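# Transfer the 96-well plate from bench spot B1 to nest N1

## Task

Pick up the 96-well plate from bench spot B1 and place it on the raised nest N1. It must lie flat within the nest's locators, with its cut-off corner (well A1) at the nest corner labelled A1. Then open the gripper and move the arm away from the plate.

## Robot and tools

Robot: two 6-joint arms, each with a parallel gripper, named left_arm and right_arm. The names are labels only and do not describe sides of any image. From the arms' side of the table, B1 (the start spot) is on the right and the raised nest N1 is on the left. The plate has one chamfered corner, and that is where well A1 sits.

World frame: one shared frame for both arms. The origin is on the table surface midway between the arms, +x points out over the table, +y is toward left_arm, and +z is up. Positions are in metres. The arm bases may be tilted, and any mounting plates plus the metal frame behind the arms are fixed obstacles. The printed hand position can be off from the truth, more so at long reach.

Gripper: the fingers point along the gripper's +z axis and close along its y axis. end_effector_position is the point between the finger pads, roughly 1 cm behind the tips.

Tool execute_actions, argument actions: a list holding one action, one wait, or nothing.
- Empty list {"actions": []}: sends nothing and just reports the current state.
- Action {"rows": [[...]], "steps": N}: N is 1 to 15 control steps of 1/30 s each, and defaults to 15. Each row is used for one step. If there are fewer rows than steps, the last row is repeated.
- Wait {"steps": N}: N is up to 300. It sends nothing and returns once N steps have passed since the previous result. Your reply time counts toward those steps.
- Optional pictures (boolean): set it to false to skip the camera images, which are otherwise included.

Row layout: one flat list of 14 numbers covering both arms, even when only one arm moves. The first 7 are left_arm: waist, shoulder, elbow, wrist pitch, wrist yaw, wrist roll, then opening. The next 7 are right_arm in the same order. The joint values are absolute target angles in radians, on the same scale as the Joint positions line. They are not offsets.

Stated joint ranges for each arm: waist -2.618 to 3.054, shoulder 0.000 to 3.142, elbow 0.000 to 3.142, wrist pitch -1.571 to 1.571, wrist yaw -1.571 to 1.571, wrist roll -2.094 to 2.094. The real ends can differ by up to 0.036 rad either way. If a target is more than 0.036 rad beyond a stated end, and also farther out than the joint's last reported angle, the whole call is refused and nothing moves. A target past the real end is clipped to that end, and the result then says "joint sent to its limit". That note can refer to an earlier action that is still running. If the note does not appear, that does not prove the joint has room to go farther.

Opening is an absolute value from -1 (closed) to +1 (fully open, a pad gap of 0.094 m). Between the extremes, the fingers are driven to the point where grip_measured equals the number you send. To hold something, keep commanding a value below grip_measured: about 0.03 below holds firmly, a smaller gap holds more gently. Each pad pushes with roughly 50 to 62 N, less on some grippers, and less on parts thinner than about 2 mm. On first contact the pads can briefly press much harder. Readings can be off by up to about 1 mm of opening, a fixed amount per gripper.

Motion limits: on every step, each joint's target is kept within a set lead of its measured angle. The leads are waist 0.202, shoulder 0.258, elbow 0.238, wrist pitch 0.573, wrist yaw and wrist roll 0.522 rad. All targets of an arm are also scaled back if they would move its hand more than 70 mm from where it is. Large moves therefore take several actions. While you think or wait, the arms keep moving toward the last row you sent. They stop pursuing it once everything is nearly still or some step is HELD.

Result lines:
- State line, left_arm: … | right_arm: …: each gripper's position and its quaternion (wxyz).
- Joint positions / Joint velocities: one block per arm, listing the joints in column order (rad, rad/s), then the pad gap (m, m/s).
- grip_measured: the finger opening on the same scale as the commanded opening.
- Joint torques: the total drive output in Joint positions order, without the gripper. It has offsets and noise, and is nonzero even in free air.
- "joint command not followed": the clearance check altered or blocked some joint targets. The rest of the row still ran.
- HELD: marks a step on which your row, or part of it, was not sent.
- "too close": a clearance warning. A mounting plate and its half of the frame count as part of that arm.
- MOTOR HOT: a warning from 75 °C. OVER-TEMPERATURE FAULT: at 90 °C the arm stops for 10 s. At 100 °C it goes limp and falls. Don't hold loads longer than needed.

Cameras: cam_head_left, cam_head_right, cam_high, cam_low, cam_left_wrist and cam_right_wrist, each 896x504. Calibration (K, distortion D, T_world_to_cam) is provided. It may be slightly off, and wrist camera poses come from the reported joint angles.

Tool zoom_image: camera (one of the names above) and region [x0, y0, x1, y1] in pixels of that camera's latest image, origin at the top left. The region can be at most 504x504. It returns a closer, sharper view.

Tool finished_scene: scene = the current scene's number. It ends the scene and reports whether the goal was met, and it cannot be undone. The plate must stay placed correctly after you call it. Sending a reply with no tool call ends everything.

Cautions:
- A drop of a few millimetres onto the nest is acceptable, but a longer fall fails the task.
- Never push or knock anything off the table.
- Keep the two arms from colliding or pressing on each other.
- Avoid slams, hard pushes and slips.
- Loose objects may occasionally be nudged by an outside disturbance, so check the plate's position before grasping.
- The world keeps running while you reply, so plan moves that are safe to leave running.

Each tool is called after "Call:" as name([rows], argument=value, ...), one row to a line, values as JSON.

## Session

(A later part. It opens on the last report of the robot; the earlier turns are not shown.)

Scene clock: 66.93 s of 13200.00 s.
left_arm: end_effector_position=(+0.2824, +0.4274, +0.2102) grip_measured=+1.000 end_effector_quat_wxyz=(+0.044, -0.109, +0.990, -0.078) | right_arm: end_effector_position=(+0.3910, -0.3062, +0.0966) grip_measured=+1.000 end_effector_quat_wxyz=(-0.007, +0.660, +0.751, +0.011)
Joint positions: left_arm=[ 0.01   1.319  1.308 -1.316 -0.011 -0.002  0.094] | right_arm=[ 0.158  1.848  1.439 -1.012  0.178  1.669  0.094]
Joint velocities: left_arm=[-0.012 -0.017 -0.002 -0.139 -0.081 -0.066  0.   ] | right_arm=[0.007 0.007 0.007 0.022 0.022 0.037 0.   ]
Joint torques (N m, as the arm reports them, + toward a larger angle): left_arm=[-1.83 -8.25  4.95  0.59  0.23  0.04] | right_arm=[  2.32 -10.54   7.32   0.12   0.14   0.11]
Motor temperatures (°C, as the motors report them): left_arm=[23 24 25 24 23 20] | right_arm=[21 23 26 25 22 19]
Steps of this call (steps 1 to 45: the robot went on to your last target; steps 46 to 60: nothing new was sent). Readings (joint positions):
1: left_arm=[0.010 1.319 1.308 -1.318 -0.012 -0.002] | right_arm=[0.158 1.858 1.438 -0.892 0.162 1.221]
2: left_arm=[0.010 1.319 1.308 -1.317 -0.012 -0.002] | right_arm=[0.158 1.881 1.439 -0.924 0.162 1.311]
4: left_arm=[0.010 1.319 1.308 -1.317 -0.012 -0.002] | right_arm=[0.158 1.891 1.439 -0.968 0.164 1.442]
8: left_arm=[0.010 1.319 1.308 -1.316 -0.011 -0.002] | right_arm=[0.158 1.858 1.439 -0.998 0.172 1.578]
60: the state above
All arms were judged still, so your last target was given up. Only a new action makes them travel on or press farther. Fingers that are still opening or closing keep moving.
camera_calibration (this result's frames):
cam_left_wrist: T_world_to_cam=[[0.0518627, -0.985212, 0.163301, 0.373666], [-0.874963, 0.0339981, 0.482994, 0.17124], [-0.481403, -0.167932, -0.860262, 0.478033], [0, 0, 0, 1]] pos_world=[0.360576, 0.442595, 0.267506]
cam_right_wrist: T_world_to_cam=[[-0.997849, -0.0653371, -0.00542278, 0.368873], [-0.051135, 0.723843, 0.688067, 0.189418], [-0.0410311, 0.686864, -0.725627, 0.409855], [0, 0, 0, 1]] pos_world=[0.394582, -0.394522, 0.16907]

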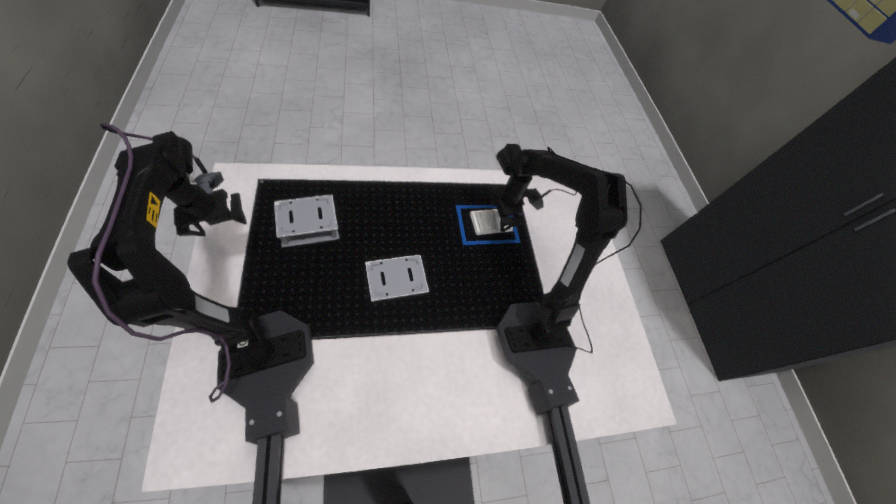

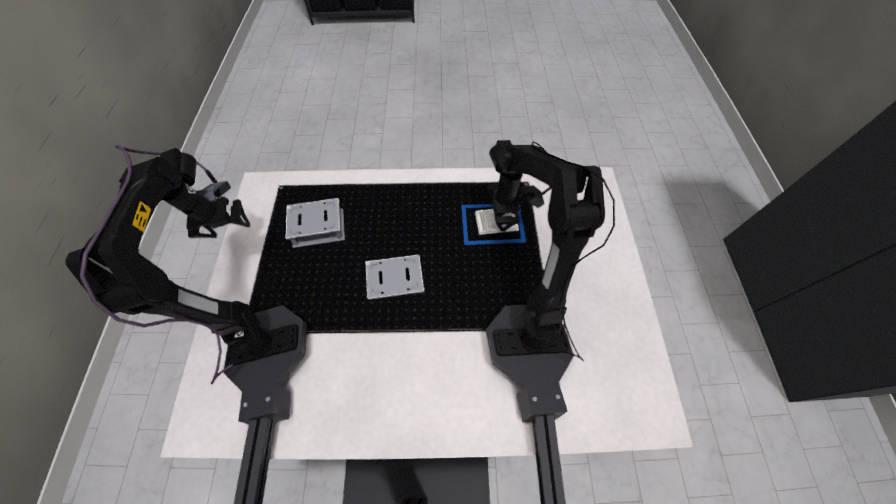

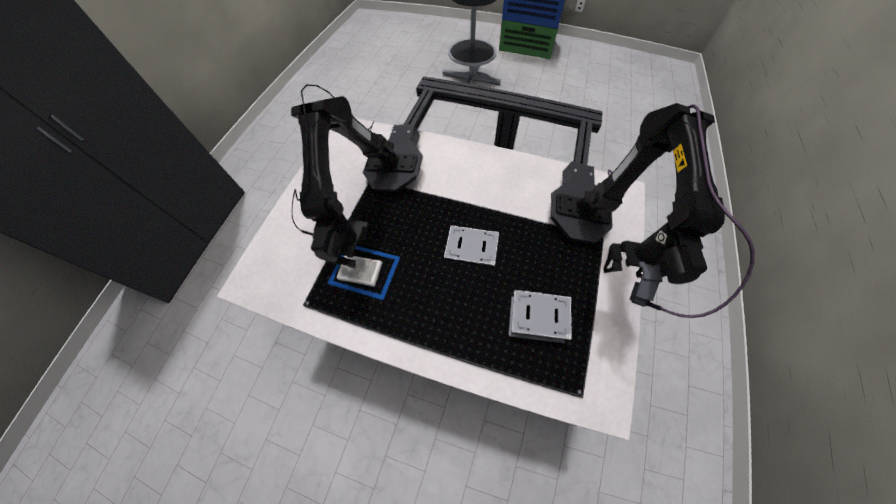

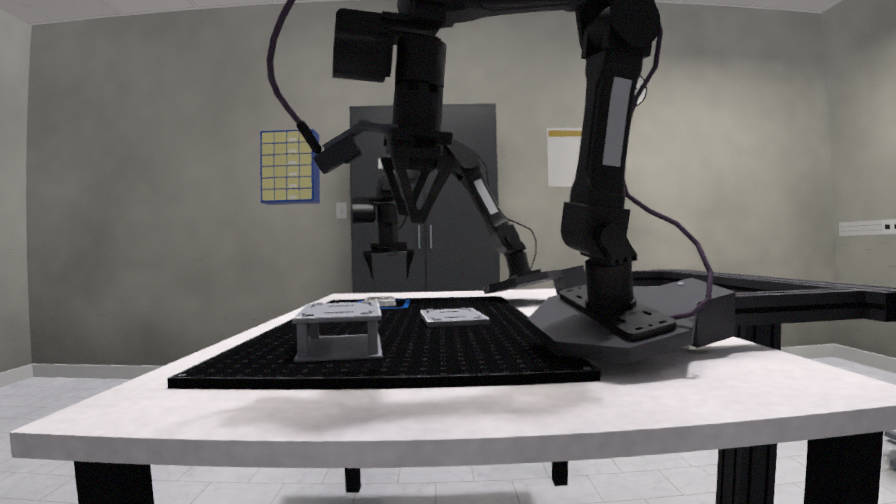

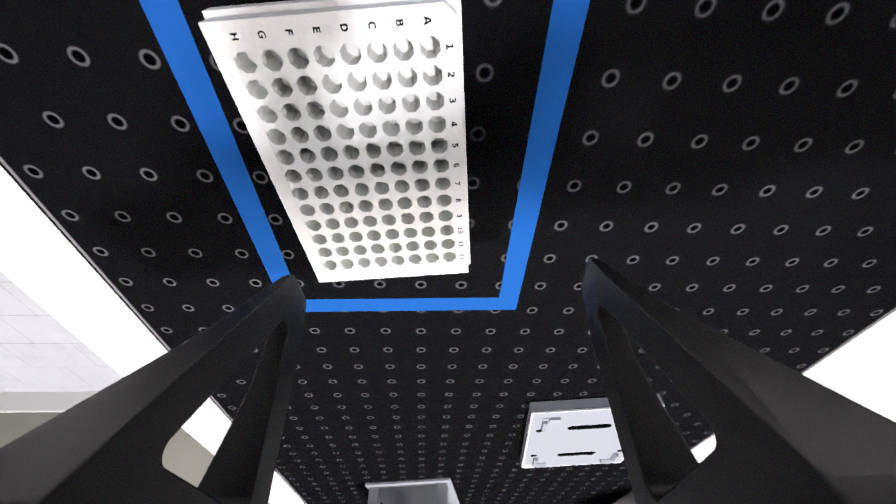

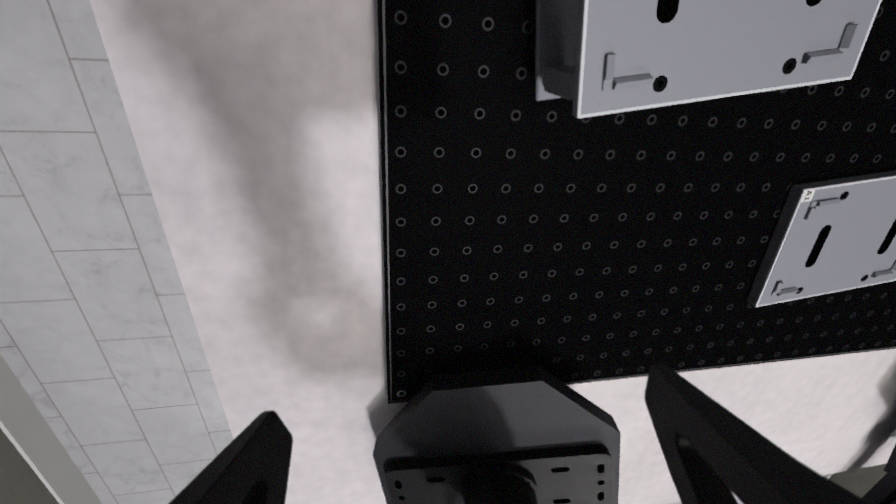

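Call:
execute_actions([
  {"rows":[[0,1.3,1.3,-1.3,0,0,1,0.155,1.87,1.49,-1.0,0.2,1.66,1],[0,1.3,1.3,-1.3,0,0,1,0.155,1.89,1.50,-0.99,0.2,1.66,1],[0,1.3,1.3,-1.3,0,0,1,0.145,1.91,1.51,-0.97,0.2,1.65,1],[0,1.3,1.3,-1.3,0,0,1,0.14,1.93,1.52,-0.96,0.2,1.64,1],[0,1.3,1.3,-1.3,0,0,1,0.13,1.95,1.53,-0.94,0.2,1.63,1],[0,1.3,1.3,-1.3,0,0,1,0.125,1.965,1.535,-0.93,0.2,1.63,1],[0,1.3,1.3,-1.3,0,0,1,0.122,1.98,1.535,-0.92,0.205,1.63,1]]},
], pictures=false)

Call:
execute_actions([
  {"steps":30},
])

Call:
zoom_image(camera="cam_low", region=[330, 220, 450, 320])

Scene clock: 83.70 s of 13200.00 s.
left_arm: end_effector_position=(+0.2824, +0.4274, +0.2102) grip_measured=+1.000 end_effector_quat_wxyz=(+0.044, -0.109, +0.990, -0.078) | right_arm: end_effector_position=(+0.4200, -0.3084, +0.0611) grip_measured=+1.000 end_effector_quat_wxyz=(-0.001, +0.663, +0.749, +0.008)
Joint positions: left_arm=[ 0.01   1.319  1.308 -1.316 -0.011 -0.002  0.094] | right_arm=[ 0.123  1.987  1.509 -0.933  0.186  1.642  0.094]
Joint velocities: left_arm=[ 0.017  0.027 -0.002  0.037 -0.007 -0.007  0.   ] | right_arm=[ 0.007  0.012 -0.012  0.139  0.066 -0.007  0.   ]
Joint torques (N m, as the arm reports them, + toward a larger angle): left_arm=[-1.83 -8.23  4.96  0.57  0.23  0.03] | right_arm=[  1.64 -10.85   6.82   0.4    0.11  -0.1 ]
Motor temperatures (°C, as the motors report them): left_arm=[23 25 25 25 23 20] | right_arm=[22 26 27 23 22 19]
Steps of this call (steps 1 to 90: nothing new was sent; then 13.27 s passed at rest; steps 91 to 105: all 15 steps of this action). Readings (joint positions):
91: left_arm=[0.010 1.319 1.308 -1.316 -0.011 -0.002] | right_arm=[0.158 1.850 1.442 -1.012 0.178 1.669]
92: left_arm=[0.010 1.319 1.308 -1.316 -0.011 -0.002] | right_arm=[0.158 1.855 1.450 -1.012 0.179 1.669]
94: left_arm=[0.010 1.319 1.308 -1.316 -0.011 -0.002] | right_arm=[0.155 1.878 1.475 -1.003 0.180 1.665]
98: left_arm=[0.010 1.319 1.308 -1.316 -0.011 -0.002] | right_arm=[0.135 1.948 1.509 -0.954 0.183 1.650]
105: the state above

Scene clock: 84.70 s of 13200.00 s.
left_arm: end_effector_position=(+0.2824, +0.4274, +0.2102) grip_measured=+1.000 end_effector_quat_wxyz=(+0.044, -0.109, +0.990, -0.078) | right_arm: end_effector_position=(+0.4212, -0.3084, +0.0611) grip_measured=+1.000 end_effector_quat_wxyz=(+0.001, +0.663, +0.749, +0.010)
Joint positions: left_arm=[ 0.01   1.319  1.308 -1.316 -0.011 -0.002  0.094] | right_arm=[ 0.123  1.987  1.509 -0.928  0.188  1.64   0.094]
Joint velocities: left_arm=[ 0.012  0.007  0.012 -0.022 -0.081  0.007  0.   ] | right_arm=[-0.007 -0.017  0.007  0.007  0.081 -0.037  0.   ]
Joint torques (N m, as the arm reports them, + toward a larger angle): left_arm=[-1.84 -8.23  4.96  0.58  0.23  0.04] | right_arm=[  1.51 -10.83   6.81   0.41   0.17  -0.13]
Motor temperatures (°C, as the motors report them): left_arm=[23 25 25 25 23 20] | right_arm=[22 27 27 23 22 19]
Steps of this call (steps 1 to 15: the robot went on to your last target; steps 16 to 30: nothing new was sent). Readings (joint positions):
1: left_arm=[0.010 1.319 1.308 -1.316 -0.011 -0.002] | right_arm=[0.123 1.987 1.509 -0.932 0.187 1.642]
2: left_arm=[0.010 1.319 1.308 -1.316 -0.011 -0.002] | right_arm=[0.123 1.987 1.509 -0.931 0.187 1.642]
4: left_arm=[0.010 1.319 1.308 -1.316 -0.011 -0.002] | right_arm=[0.123 1.987 1.509 -0.930 0.187 1.641]
8: left_arm=[0.010 1.319 1.308 -1.316 -0.011 -0.002] | right_arm=[0.123 1.987 1.509 -0.929 0.188 1.640]
30: the state above
All arms were judged still, so your last target was given up. Only a new action makes them travel on or press farther. Fingers that are still opening or closing keep moving.
camera_calibration (this result's frames):
cam_left_wrist: T_world_to_cam=[[0.0518627, -0.985212, 0.163301, 0.373666], [-0.874963, 0.0339981, 0.482994, 0.17124], [-0.481403, -0.167932, -0.860262, 0.478033], [0, 0, 0, 1]] pos_world=[0.360576, 0.442595, 0.267506]
cam_right_wrist: T_world_to_cam=[[-0.998207, -0.0577256, -0.0158596, 0.401832], [-0.0531742, 0.733267, 0.677859, 0.221385], [-0.0275005, 0.677486, -0.735021, 0.37888], [0, 0, 0, 1]] pos_world=[0.423303, -0.395824, 0.13479]

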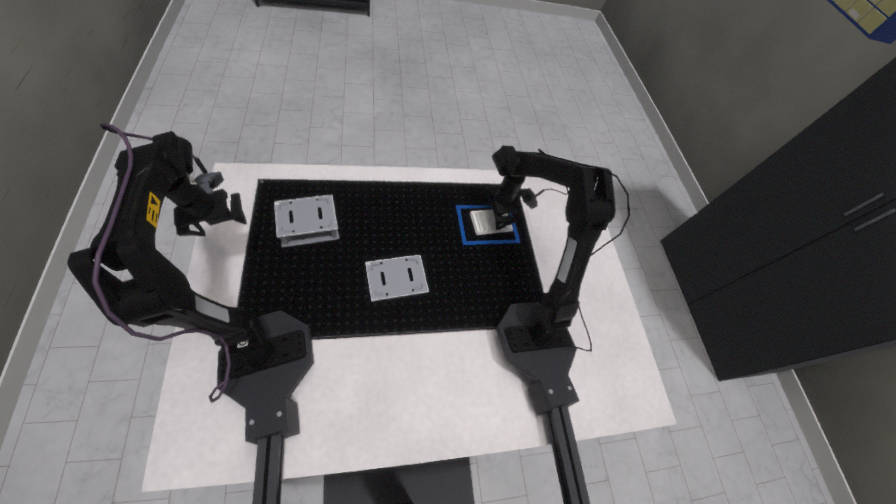

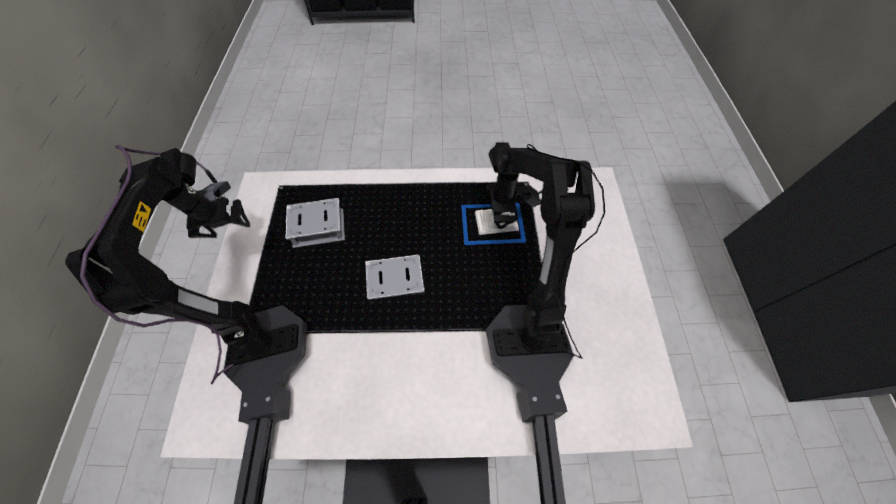

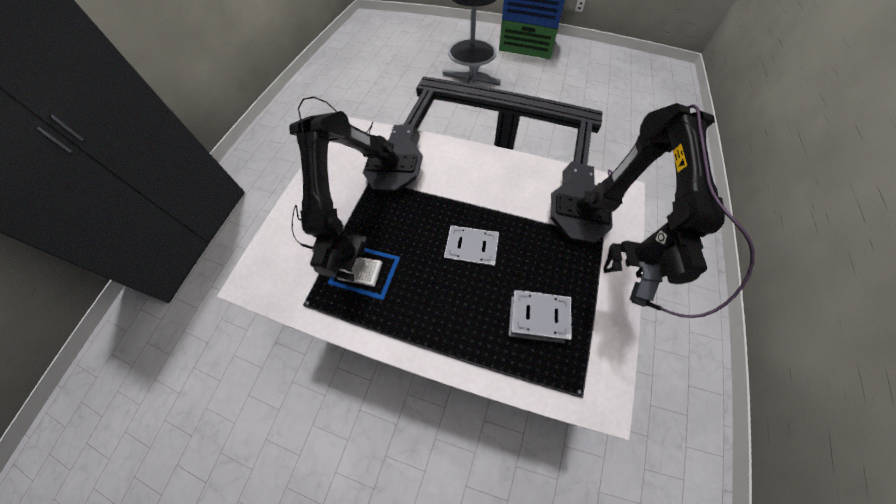

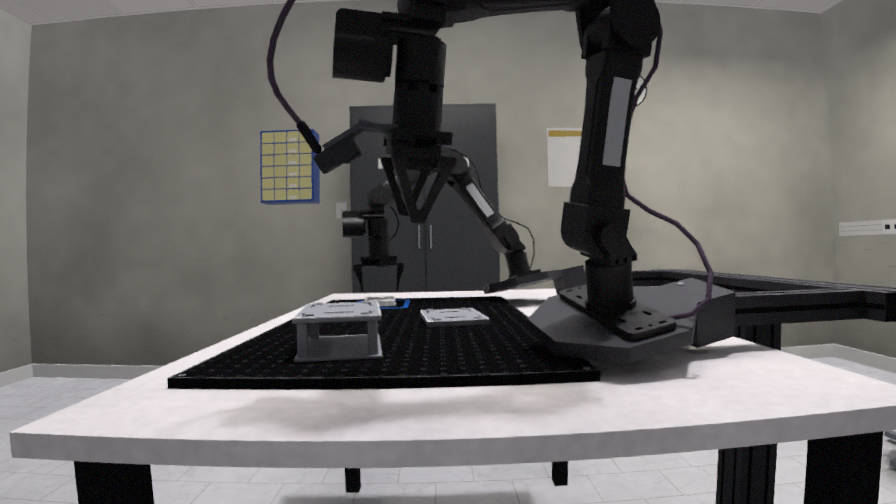

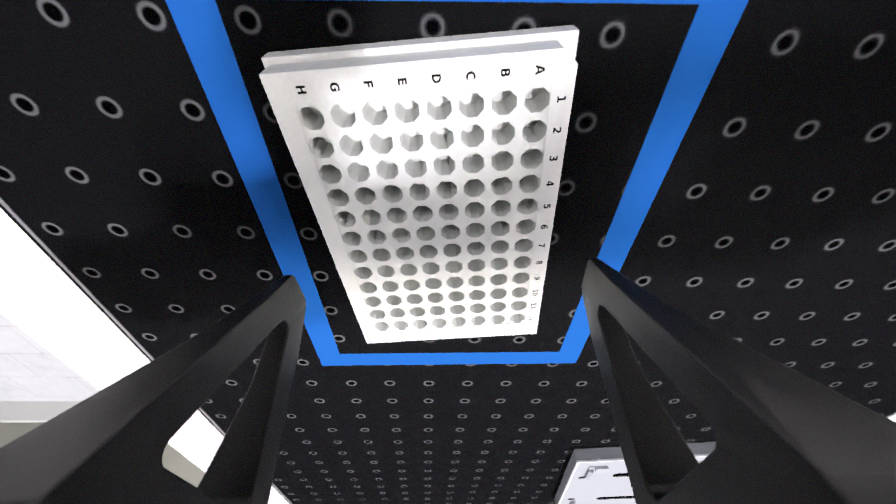

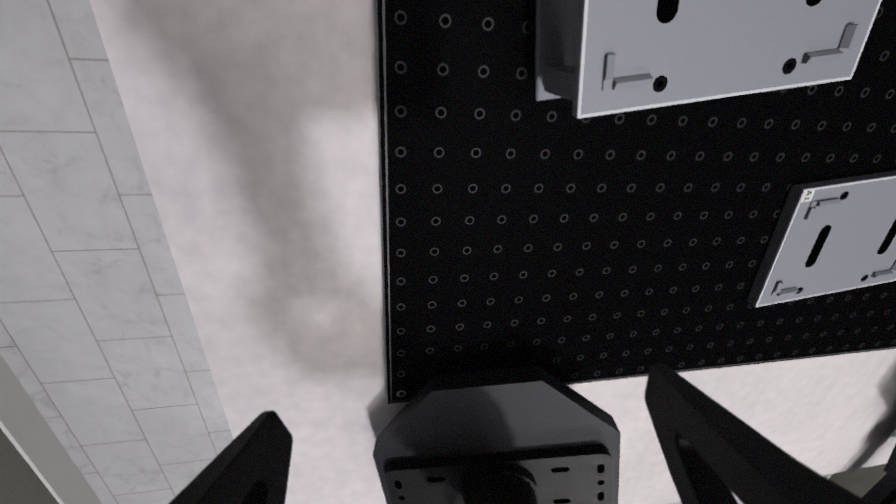

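Region (330, 220, 450, 320) of cam_low's 896x504 image, scaled by 4.200, with more detail than that image has.

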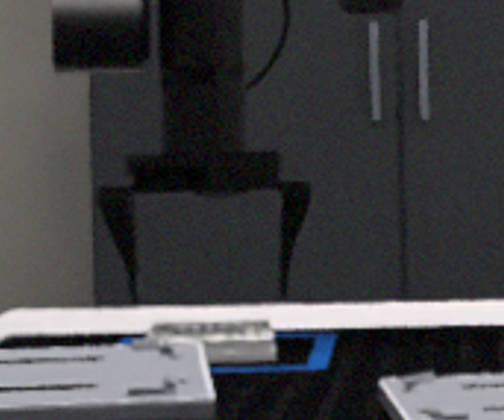

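Call:
execute_actions([
  {"rows":[[0,1.3,1.3,-1.3,0,0,1,0.118,1.99,1.52,-0.90,0.205,1.625,1],[0,1.3,1.3,-1.3,0,0,1,0.118,1.99,1.52,-0.90,0.205,1.625,1],[0,1.3,1.3,-1.3,0,0,1,0.115,2.0,1.51,-0.88,0.205,1.62,1],[0,1.3,1.3,-1.3,0,0,1,0.115,2.0,1.51,-0.88,0.205,1.62,1],[0,1.3,1.3,-1.3,0,0,1,0.113,2.01,1.498,-0.862,0.205,1.62,1]]},
], pictures=false)

Call:
execute_actions([
  {"steps":30},
])

Scene clock: 94.53 s of 13200.00 s.
left_arm: end_effector_position=(+0.2824, +0.4274, +0.2102) grip_measured=+1.000 end_effector_quat_wxyz=(+0.044, -0.109, +0.990, -0.078) | right_arm: end_effector_position=(+0.4323, -0.3052, +0.0558) grip_measured=+1.000 end_effector_quat_wxyz=(+0.013, +0.662, +0.749, +0.025)
Joint positions: left_arm=[ 0.01   1.319  1.308 -1.316 -0.011 -0.002  0.094] | right_arm=[ 0.123  2.002  1.509 -0.874  0.188  1.631  0.094]
Joint velocities: left_arm=[-0.027 -0.012  0.002 -0.007  0.037  0.022  0.   ] | right_arm=[-0.012 -0.007 -0.027  0.037 -0.037 -0.037  0.   ]
Joint torques (N m, as the arm reports them, + toward a larger angle): left_arm=[-1.82 -8.22  4.96  0.59  0.24  0.04] | right_arm=[ 0.91 -9.9   4.3   0.49  0.15 -0.15]
Motor temperatures (°C, as the motors report them): left_arm=[23 25 25 25 23 20] | right_arm=[22 28 26 23 22 19]
Steps of this call (steps 1 to 90: nothing new was sent; then 6.33 s passed at rest; steps 91 to 105: all 15 steps of this action). Readings (joint positions):
91: left_arm=[0.010 1.319 1.308 -1.316 -0.011 -0.002] | right_arm=[0.123 1.987 1.509 -0.927 0.188 1.640]
92: left_arm=[0.010 1.319 1.308 -1.316 -0.011 -0.002] | right_arm=[0.123 1.987 1.509 -0.924 0.188 1.639]
94: left_arm=[0.010 1.319 1.308 -1.316 -0.011 -0.002] | right_arm=[0.123 1.987 1.509 -0.912 0.188 1.636]
98: left_arm=[0.010 1.319 1.308 -1.316 -0.011 -0.002] | right_arm=[0.123 1.995 1.509 -0.886 0.188 1.632]
105: the state above

Scene clock: 95.53 s of 13200.00 s.
left_arm: end_effector_position=(+0.2824, +0.4274, +0.2102) grip_measured=+1.000 end_effector_quat_wxyz=(+0.044, -0.109, +0.990, -0.078) | right_arm: end_effector_position=(+0.4331, -0.3051, +0.0559) grip_measured=+1.000 end_effector_quat_wxyz=(+0.014, +0.662, +0.749, +0.026)
Joint positions: left_arm=[ 0.01   1.319  1.308 -1.316 -0.011 -0.002  0.094] | right_arm=[ 0.123  2.002  1.509 -0.871  0.188  1.631  0.094]
Joint velocities: left_arm=[ 0.022  0.007 -0.012  0.022  0.051  0.051  0.   ] | right_arm=[ 0.002  0.002  0.002  0.037 -0.007 -0.066  0.   ]
Joint torques (N m, as the arm reports them, + toward a larger angle): left_arm=[-1.85 -8.23  4.98  0.58  0.23  0.04] | right_arm=[ 0.93 -9.95  4.42  0.48  0.15 -0.13]
Motor temperatures (°C, as the motors report them): left_arm=[23 25 25 25 23 20] | right_arm=[22 28 26 23 22 19]
Steps of this call (steps 1 to 15: the robot went on to your last target; steps 16 to 30: nothing new was sent). Readings (joint positions):
1: left_arm=[0.010 1.319 1.308 -1.316 -0.011 -0.002] | right_arm=[0.123 2.002 1.509 -0.873 0.188 1.631]
2: left_arm=[0.010 1.319 1.308 -1.316 -0.011 -0.002] | right_arm=[0.123 2.002 1.509 -0.872 0.188 1.631]
4: left_arm=[0.010 1.319 1.308 -1.316 -0.011 -0.002] | right_arm=[0.123 2.002 1.509 -0.872 0.188 1.631]
8: left_arm=[0.010 1.319 1.308 -1.316 -0.011 -0.002] | right_arm=[0.123 2.002 1.509 -0.871 0.188 1.631]
30: the state above
All arms were judged still, so your last target was given up. Only a new action makes them travel on or press farther. Fingers that are still opening or closing keep moving.
camera_calibration (this result's frames):
cam_left_wrist: T_world_to_cam=[[0.0518627, -0.985212, 0.163301, 0.373666], [-0.874963, 0.0339981, 0.482994, 0.17124], [-0.481403, -0.167932, -0.860262, 0.478033], [0, 0, 0, 1]] pos_world=[0.360576, 0.442595, 0.267506]
cam_right_wrist: T_world_to_cam=[[-0.996617, -0.0590489, -0.0571586, 0.415016], [-0.0821693, 0.728189, 0.680433, 0.233981], [0.00144343, 0.682828, -0.730578, 0.361936], [0, 0, 0, 1]] pos_world=[0.432316, -0.393016, 0.128936]

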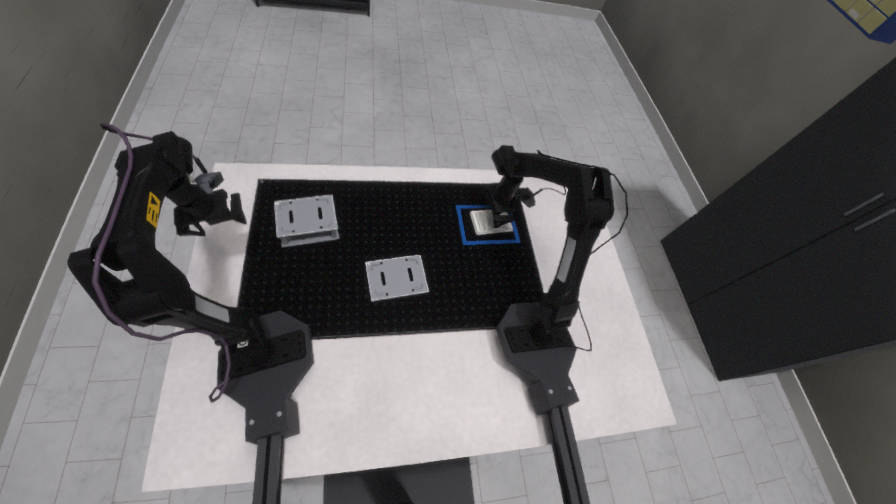

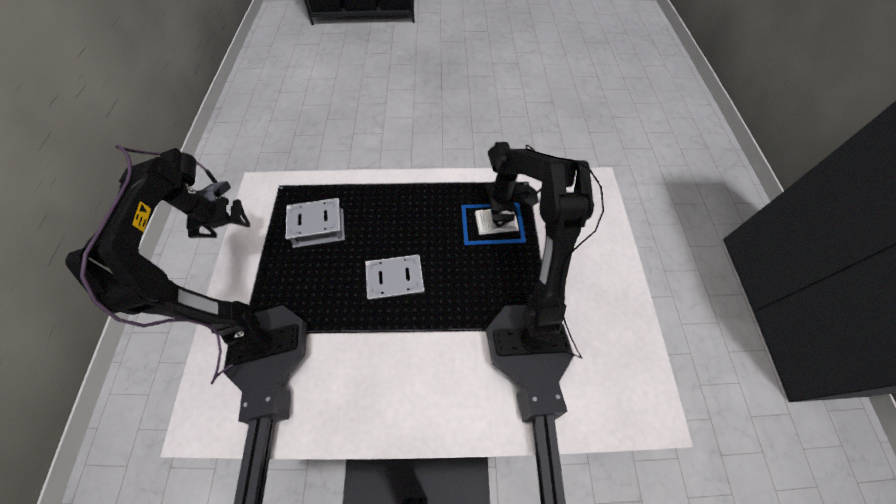

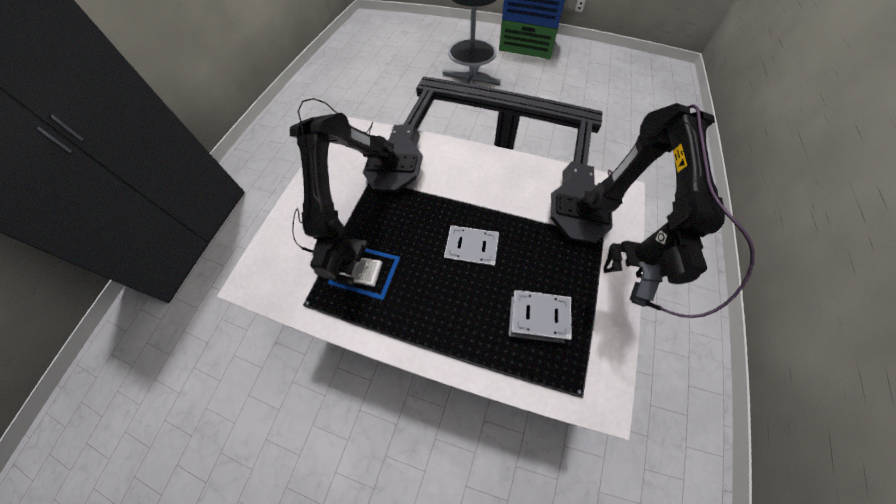

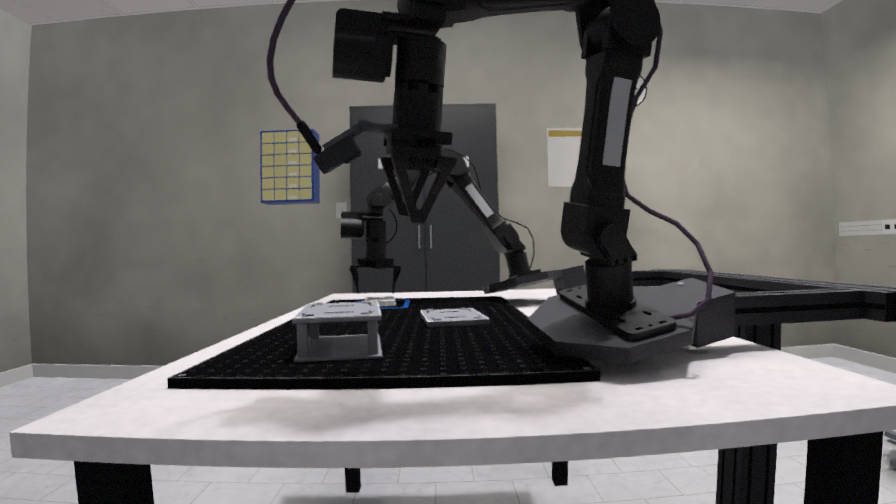

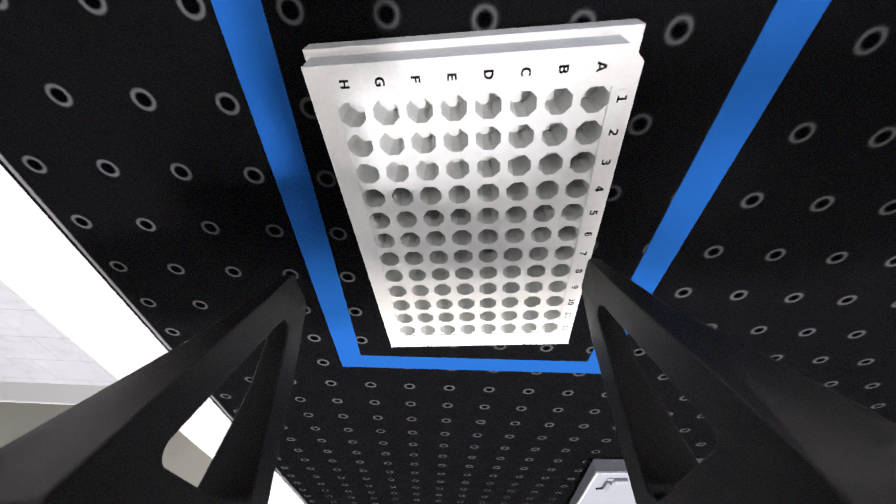

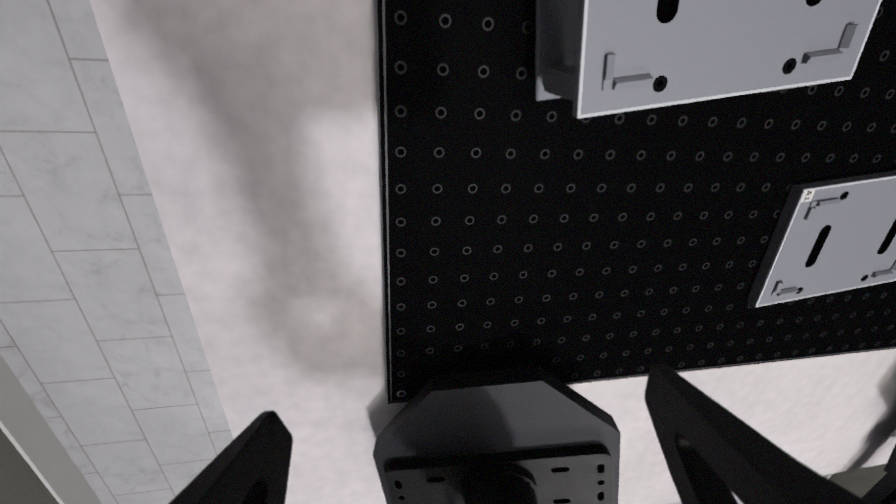

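Call:
execute_actions([
  {"rows":[[0,1.3,1.3,-1.3,0,0,1,0.10,2.01,1.465,-0.862,0.205,1.62,1]]},
], pictures=false)

Call:
execute_actions([
  {"rows":[[0,1.3,1.3,-1.3,0,0,1,0.10,2.025,1.465,-0.862,0.205,1.62,1]]},
])

Scene clock: 101.13 s of 13200.00 s.
left_arm: end_effector_position=(+0.2824, +0.4274, +0.2102) grip_measured=+1.000 end_effector_quat_wxyz=(+0.044, -0.109, +0.990, -0.078) | right_arm: end_effector_position=(+0.4249, -0.3138, +0.0472) grip_measured=+1.000 end_effector_quat_wxyz=(+0.007, +0.668, +0.744, +0.014)
Joint positions: left_arm=[ 0.01   1.319  1.308 -1.316 -0.011 -0.002  0.094] | right_arm=[ 0.103  2.002  1.479 -0.865  0.189  1.631  0.094]
Joint velocities: left_arm=[-0.012  0.012 -0.012  0.007 -0.037 -0.022  0.   ] | right_arm=[ 0.002 -0.007  0.017  0.051 -0.007 -0.022  0.   ]
Joint torques (N m, as the arm reports them, + toward a larger angle): left_arm=[-1.84 -8.23  4.96  0.58  0.24  0.04] | right_arm=[ 1.32 -9.89  3.97  0.41  0.12 -0.11]
Motor temperatures (°C, as the motors report them): left_arm=[23 25 25 25 23 20] | right_arm=[22 28 26 23 22 19]
Steps of this call (steps 1 to 90: nothing new was sent; then 2.10 s passed at rest; steps 91 to 105: all 15 steps of this action). Readings (joint positions):
91: left_arm=[0.010 1.319 1.308 -1.316 -0.011 -0.002] | right_arm=[0.122 2.002 1.505 -0.867 0.188 1.631]
92: left_arm=[0.010 1.319 1.308 -1.316 -0.011 -0.002] | right_arm=[0.119 2.002 1.500 -0.866 0.188 1.631]
94: left_arm=[0.010 1.319 1.308 -1.316 -0.011 -0.002] | right_arm=[0.111 2.002 1.487 -0.865 0.188 1.631]
98: left_arm=[0.010 1.319 1.308 -1.316 -0.011 -0.002] | right_arm=[0.103 2.002 1.479 -0.865 0.188 1.631]
105: the state above

Scene clock: 101.63 s of 13200.00 s.
left_arm: end_effector_position=(+0.2824, +0.4274, +0.2102) grip_measured=+1.000 end_effector_quat_wxyz=(+0.044, -0.109, +0.990, -0.078) | right_arm: end_effector_position=(+0.4228, -0.3131, +0.0417) grip_measured=+1.000 end_effector_quat_wxyz=(+0.003, +0.666, +0.746, +0.008)
Joint positions: left_arm=[ 0.01   1.319  1.308 -1.316 -0.011 -0.002  0.094] | right_arm=[ 0.103  2.017  1.479 -0.865  0.189  1.63   0.094]
Joint velocities: left_arm=[-0.017 -0.002  0.012 -0.066 -0.007  0.007  0.   ] | right_arm=[-0.007  0.002 -0.022  0.022 -0.007  0.022  0.   ]
Joint torques (N m, as the arm reports them, + toward a larger angle): left_arm=[-1.82 -8.23  4.95  0.58  0.23  0.03] | right_arm=[ 1.39 -9.99  3.88  0.38  0.13 -0.13]
Motor temperatures (°C, as the motors report them): left_arm=[23 25 25 25 23 20] | right_arm=[22 28 26 23 22 19]
Steps of this call (steps 1 to 15: all 15 steps of this action). Readings (joint positions):
1: left_arm=[0.010 1.319 1.308 -1.316 -0.011 -0.002] | right_arm=[0.103 2.003 1.479 -0.865 0.189 1.631]
2: left_arm=[0.010 1.319 1.308 -1.316 -0.011 -0.002] | right_arm=[0.103 2.005 1.479 -0.865 0.189 1.630]
4: left_arm=[0.010 1.319 1.308 -1.316 -0.011 -0.002] | right_arm=[0.103 2.010 1.479 -0.865 0.189 1.630]
8: left_arm=[0.010 1.319 1.308 -1.316 -0.011 -0.002] | right_arm=[0.103 2.017 1.479 -0.865 0.189 1.630]
15: the state above
camera_calibration (this result's frames):
cam_left_wrist: T_world_to_cam=[[0.0518627, -0.985212, 0.163301, 0.373666], [-0.874963, 0.0339981, 0.482994, 0.17124], [-0.481403, -0.167932, -0.860262, 0.478033], [0, 0, 0, 1]] pos_world=[0.360576, 0.442595, 0.267506]
cam_right_wrist: T_world_to_cam=[[-0.998728, -0.0478107, -0.0159858, 0.406156], [-0.0460654, 0.736697, 0.674652, 0.236271], [-0.0204789, 0.674531, -0.737963, 0.364031], [0, 0, 0, 1]] pos_world=[0.423979, -0.400192, 0.115734]

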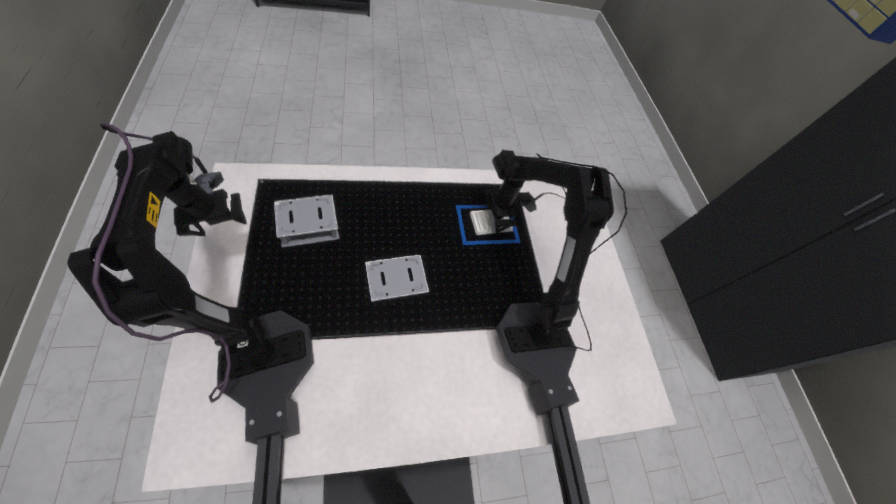

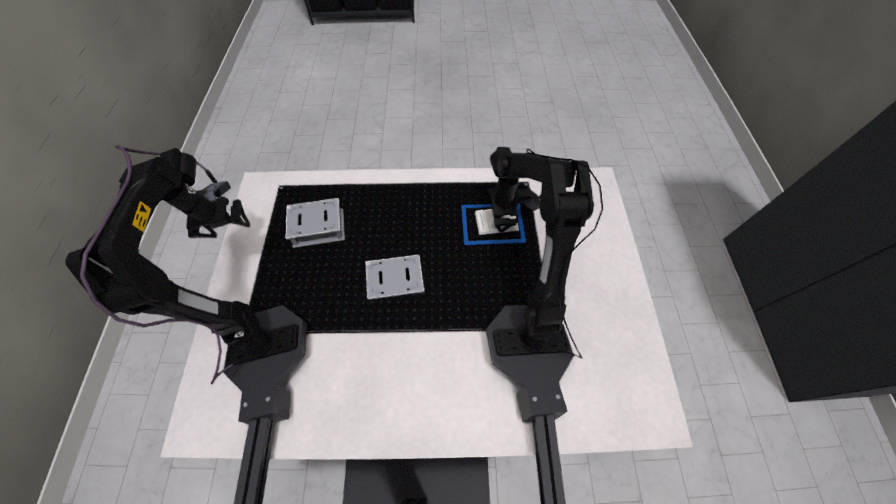

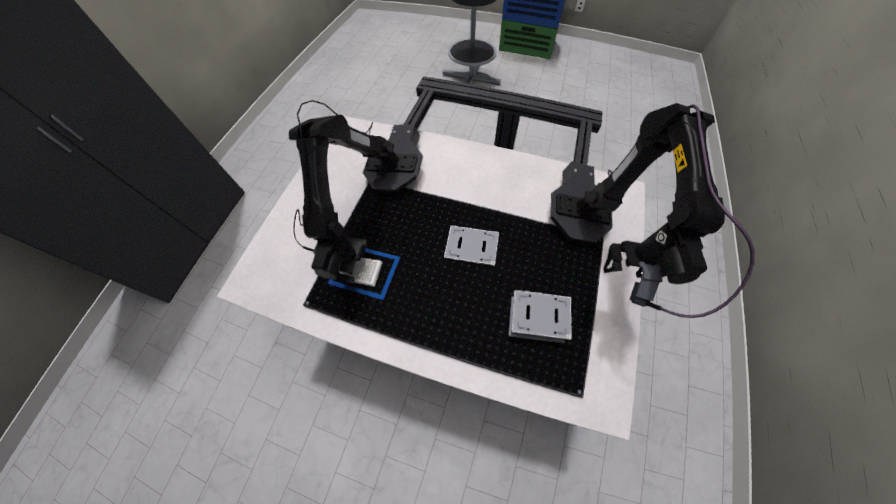

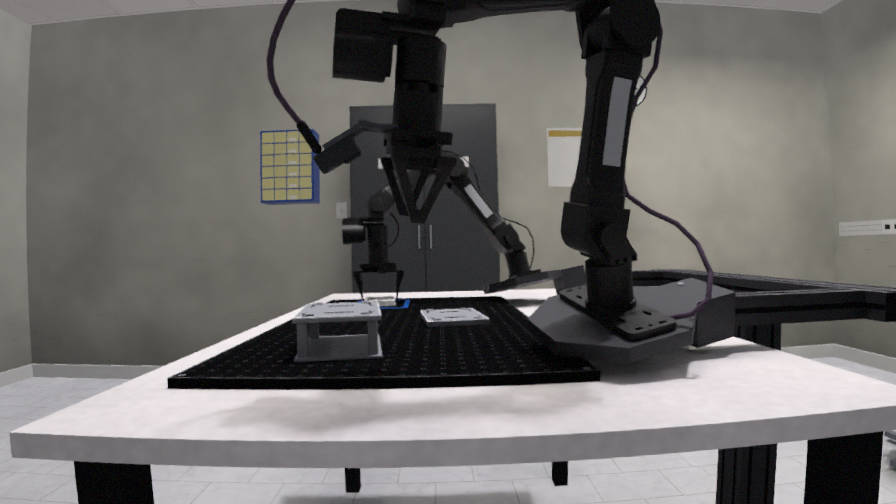

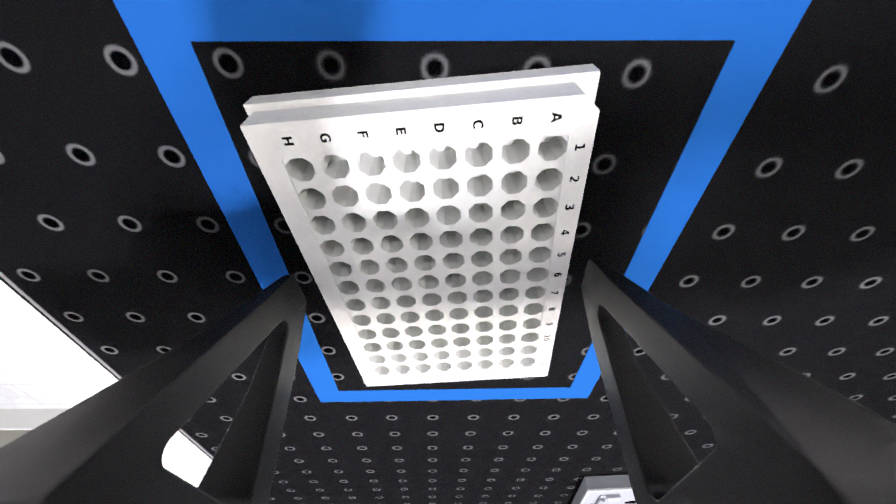

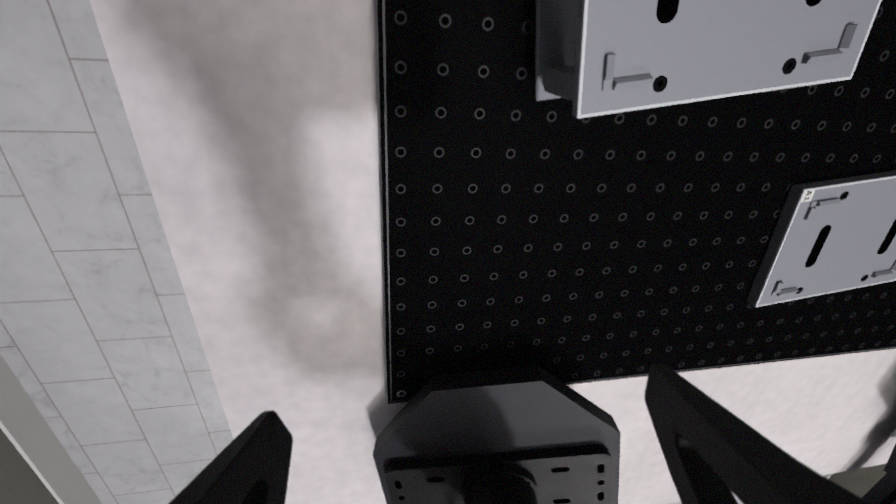

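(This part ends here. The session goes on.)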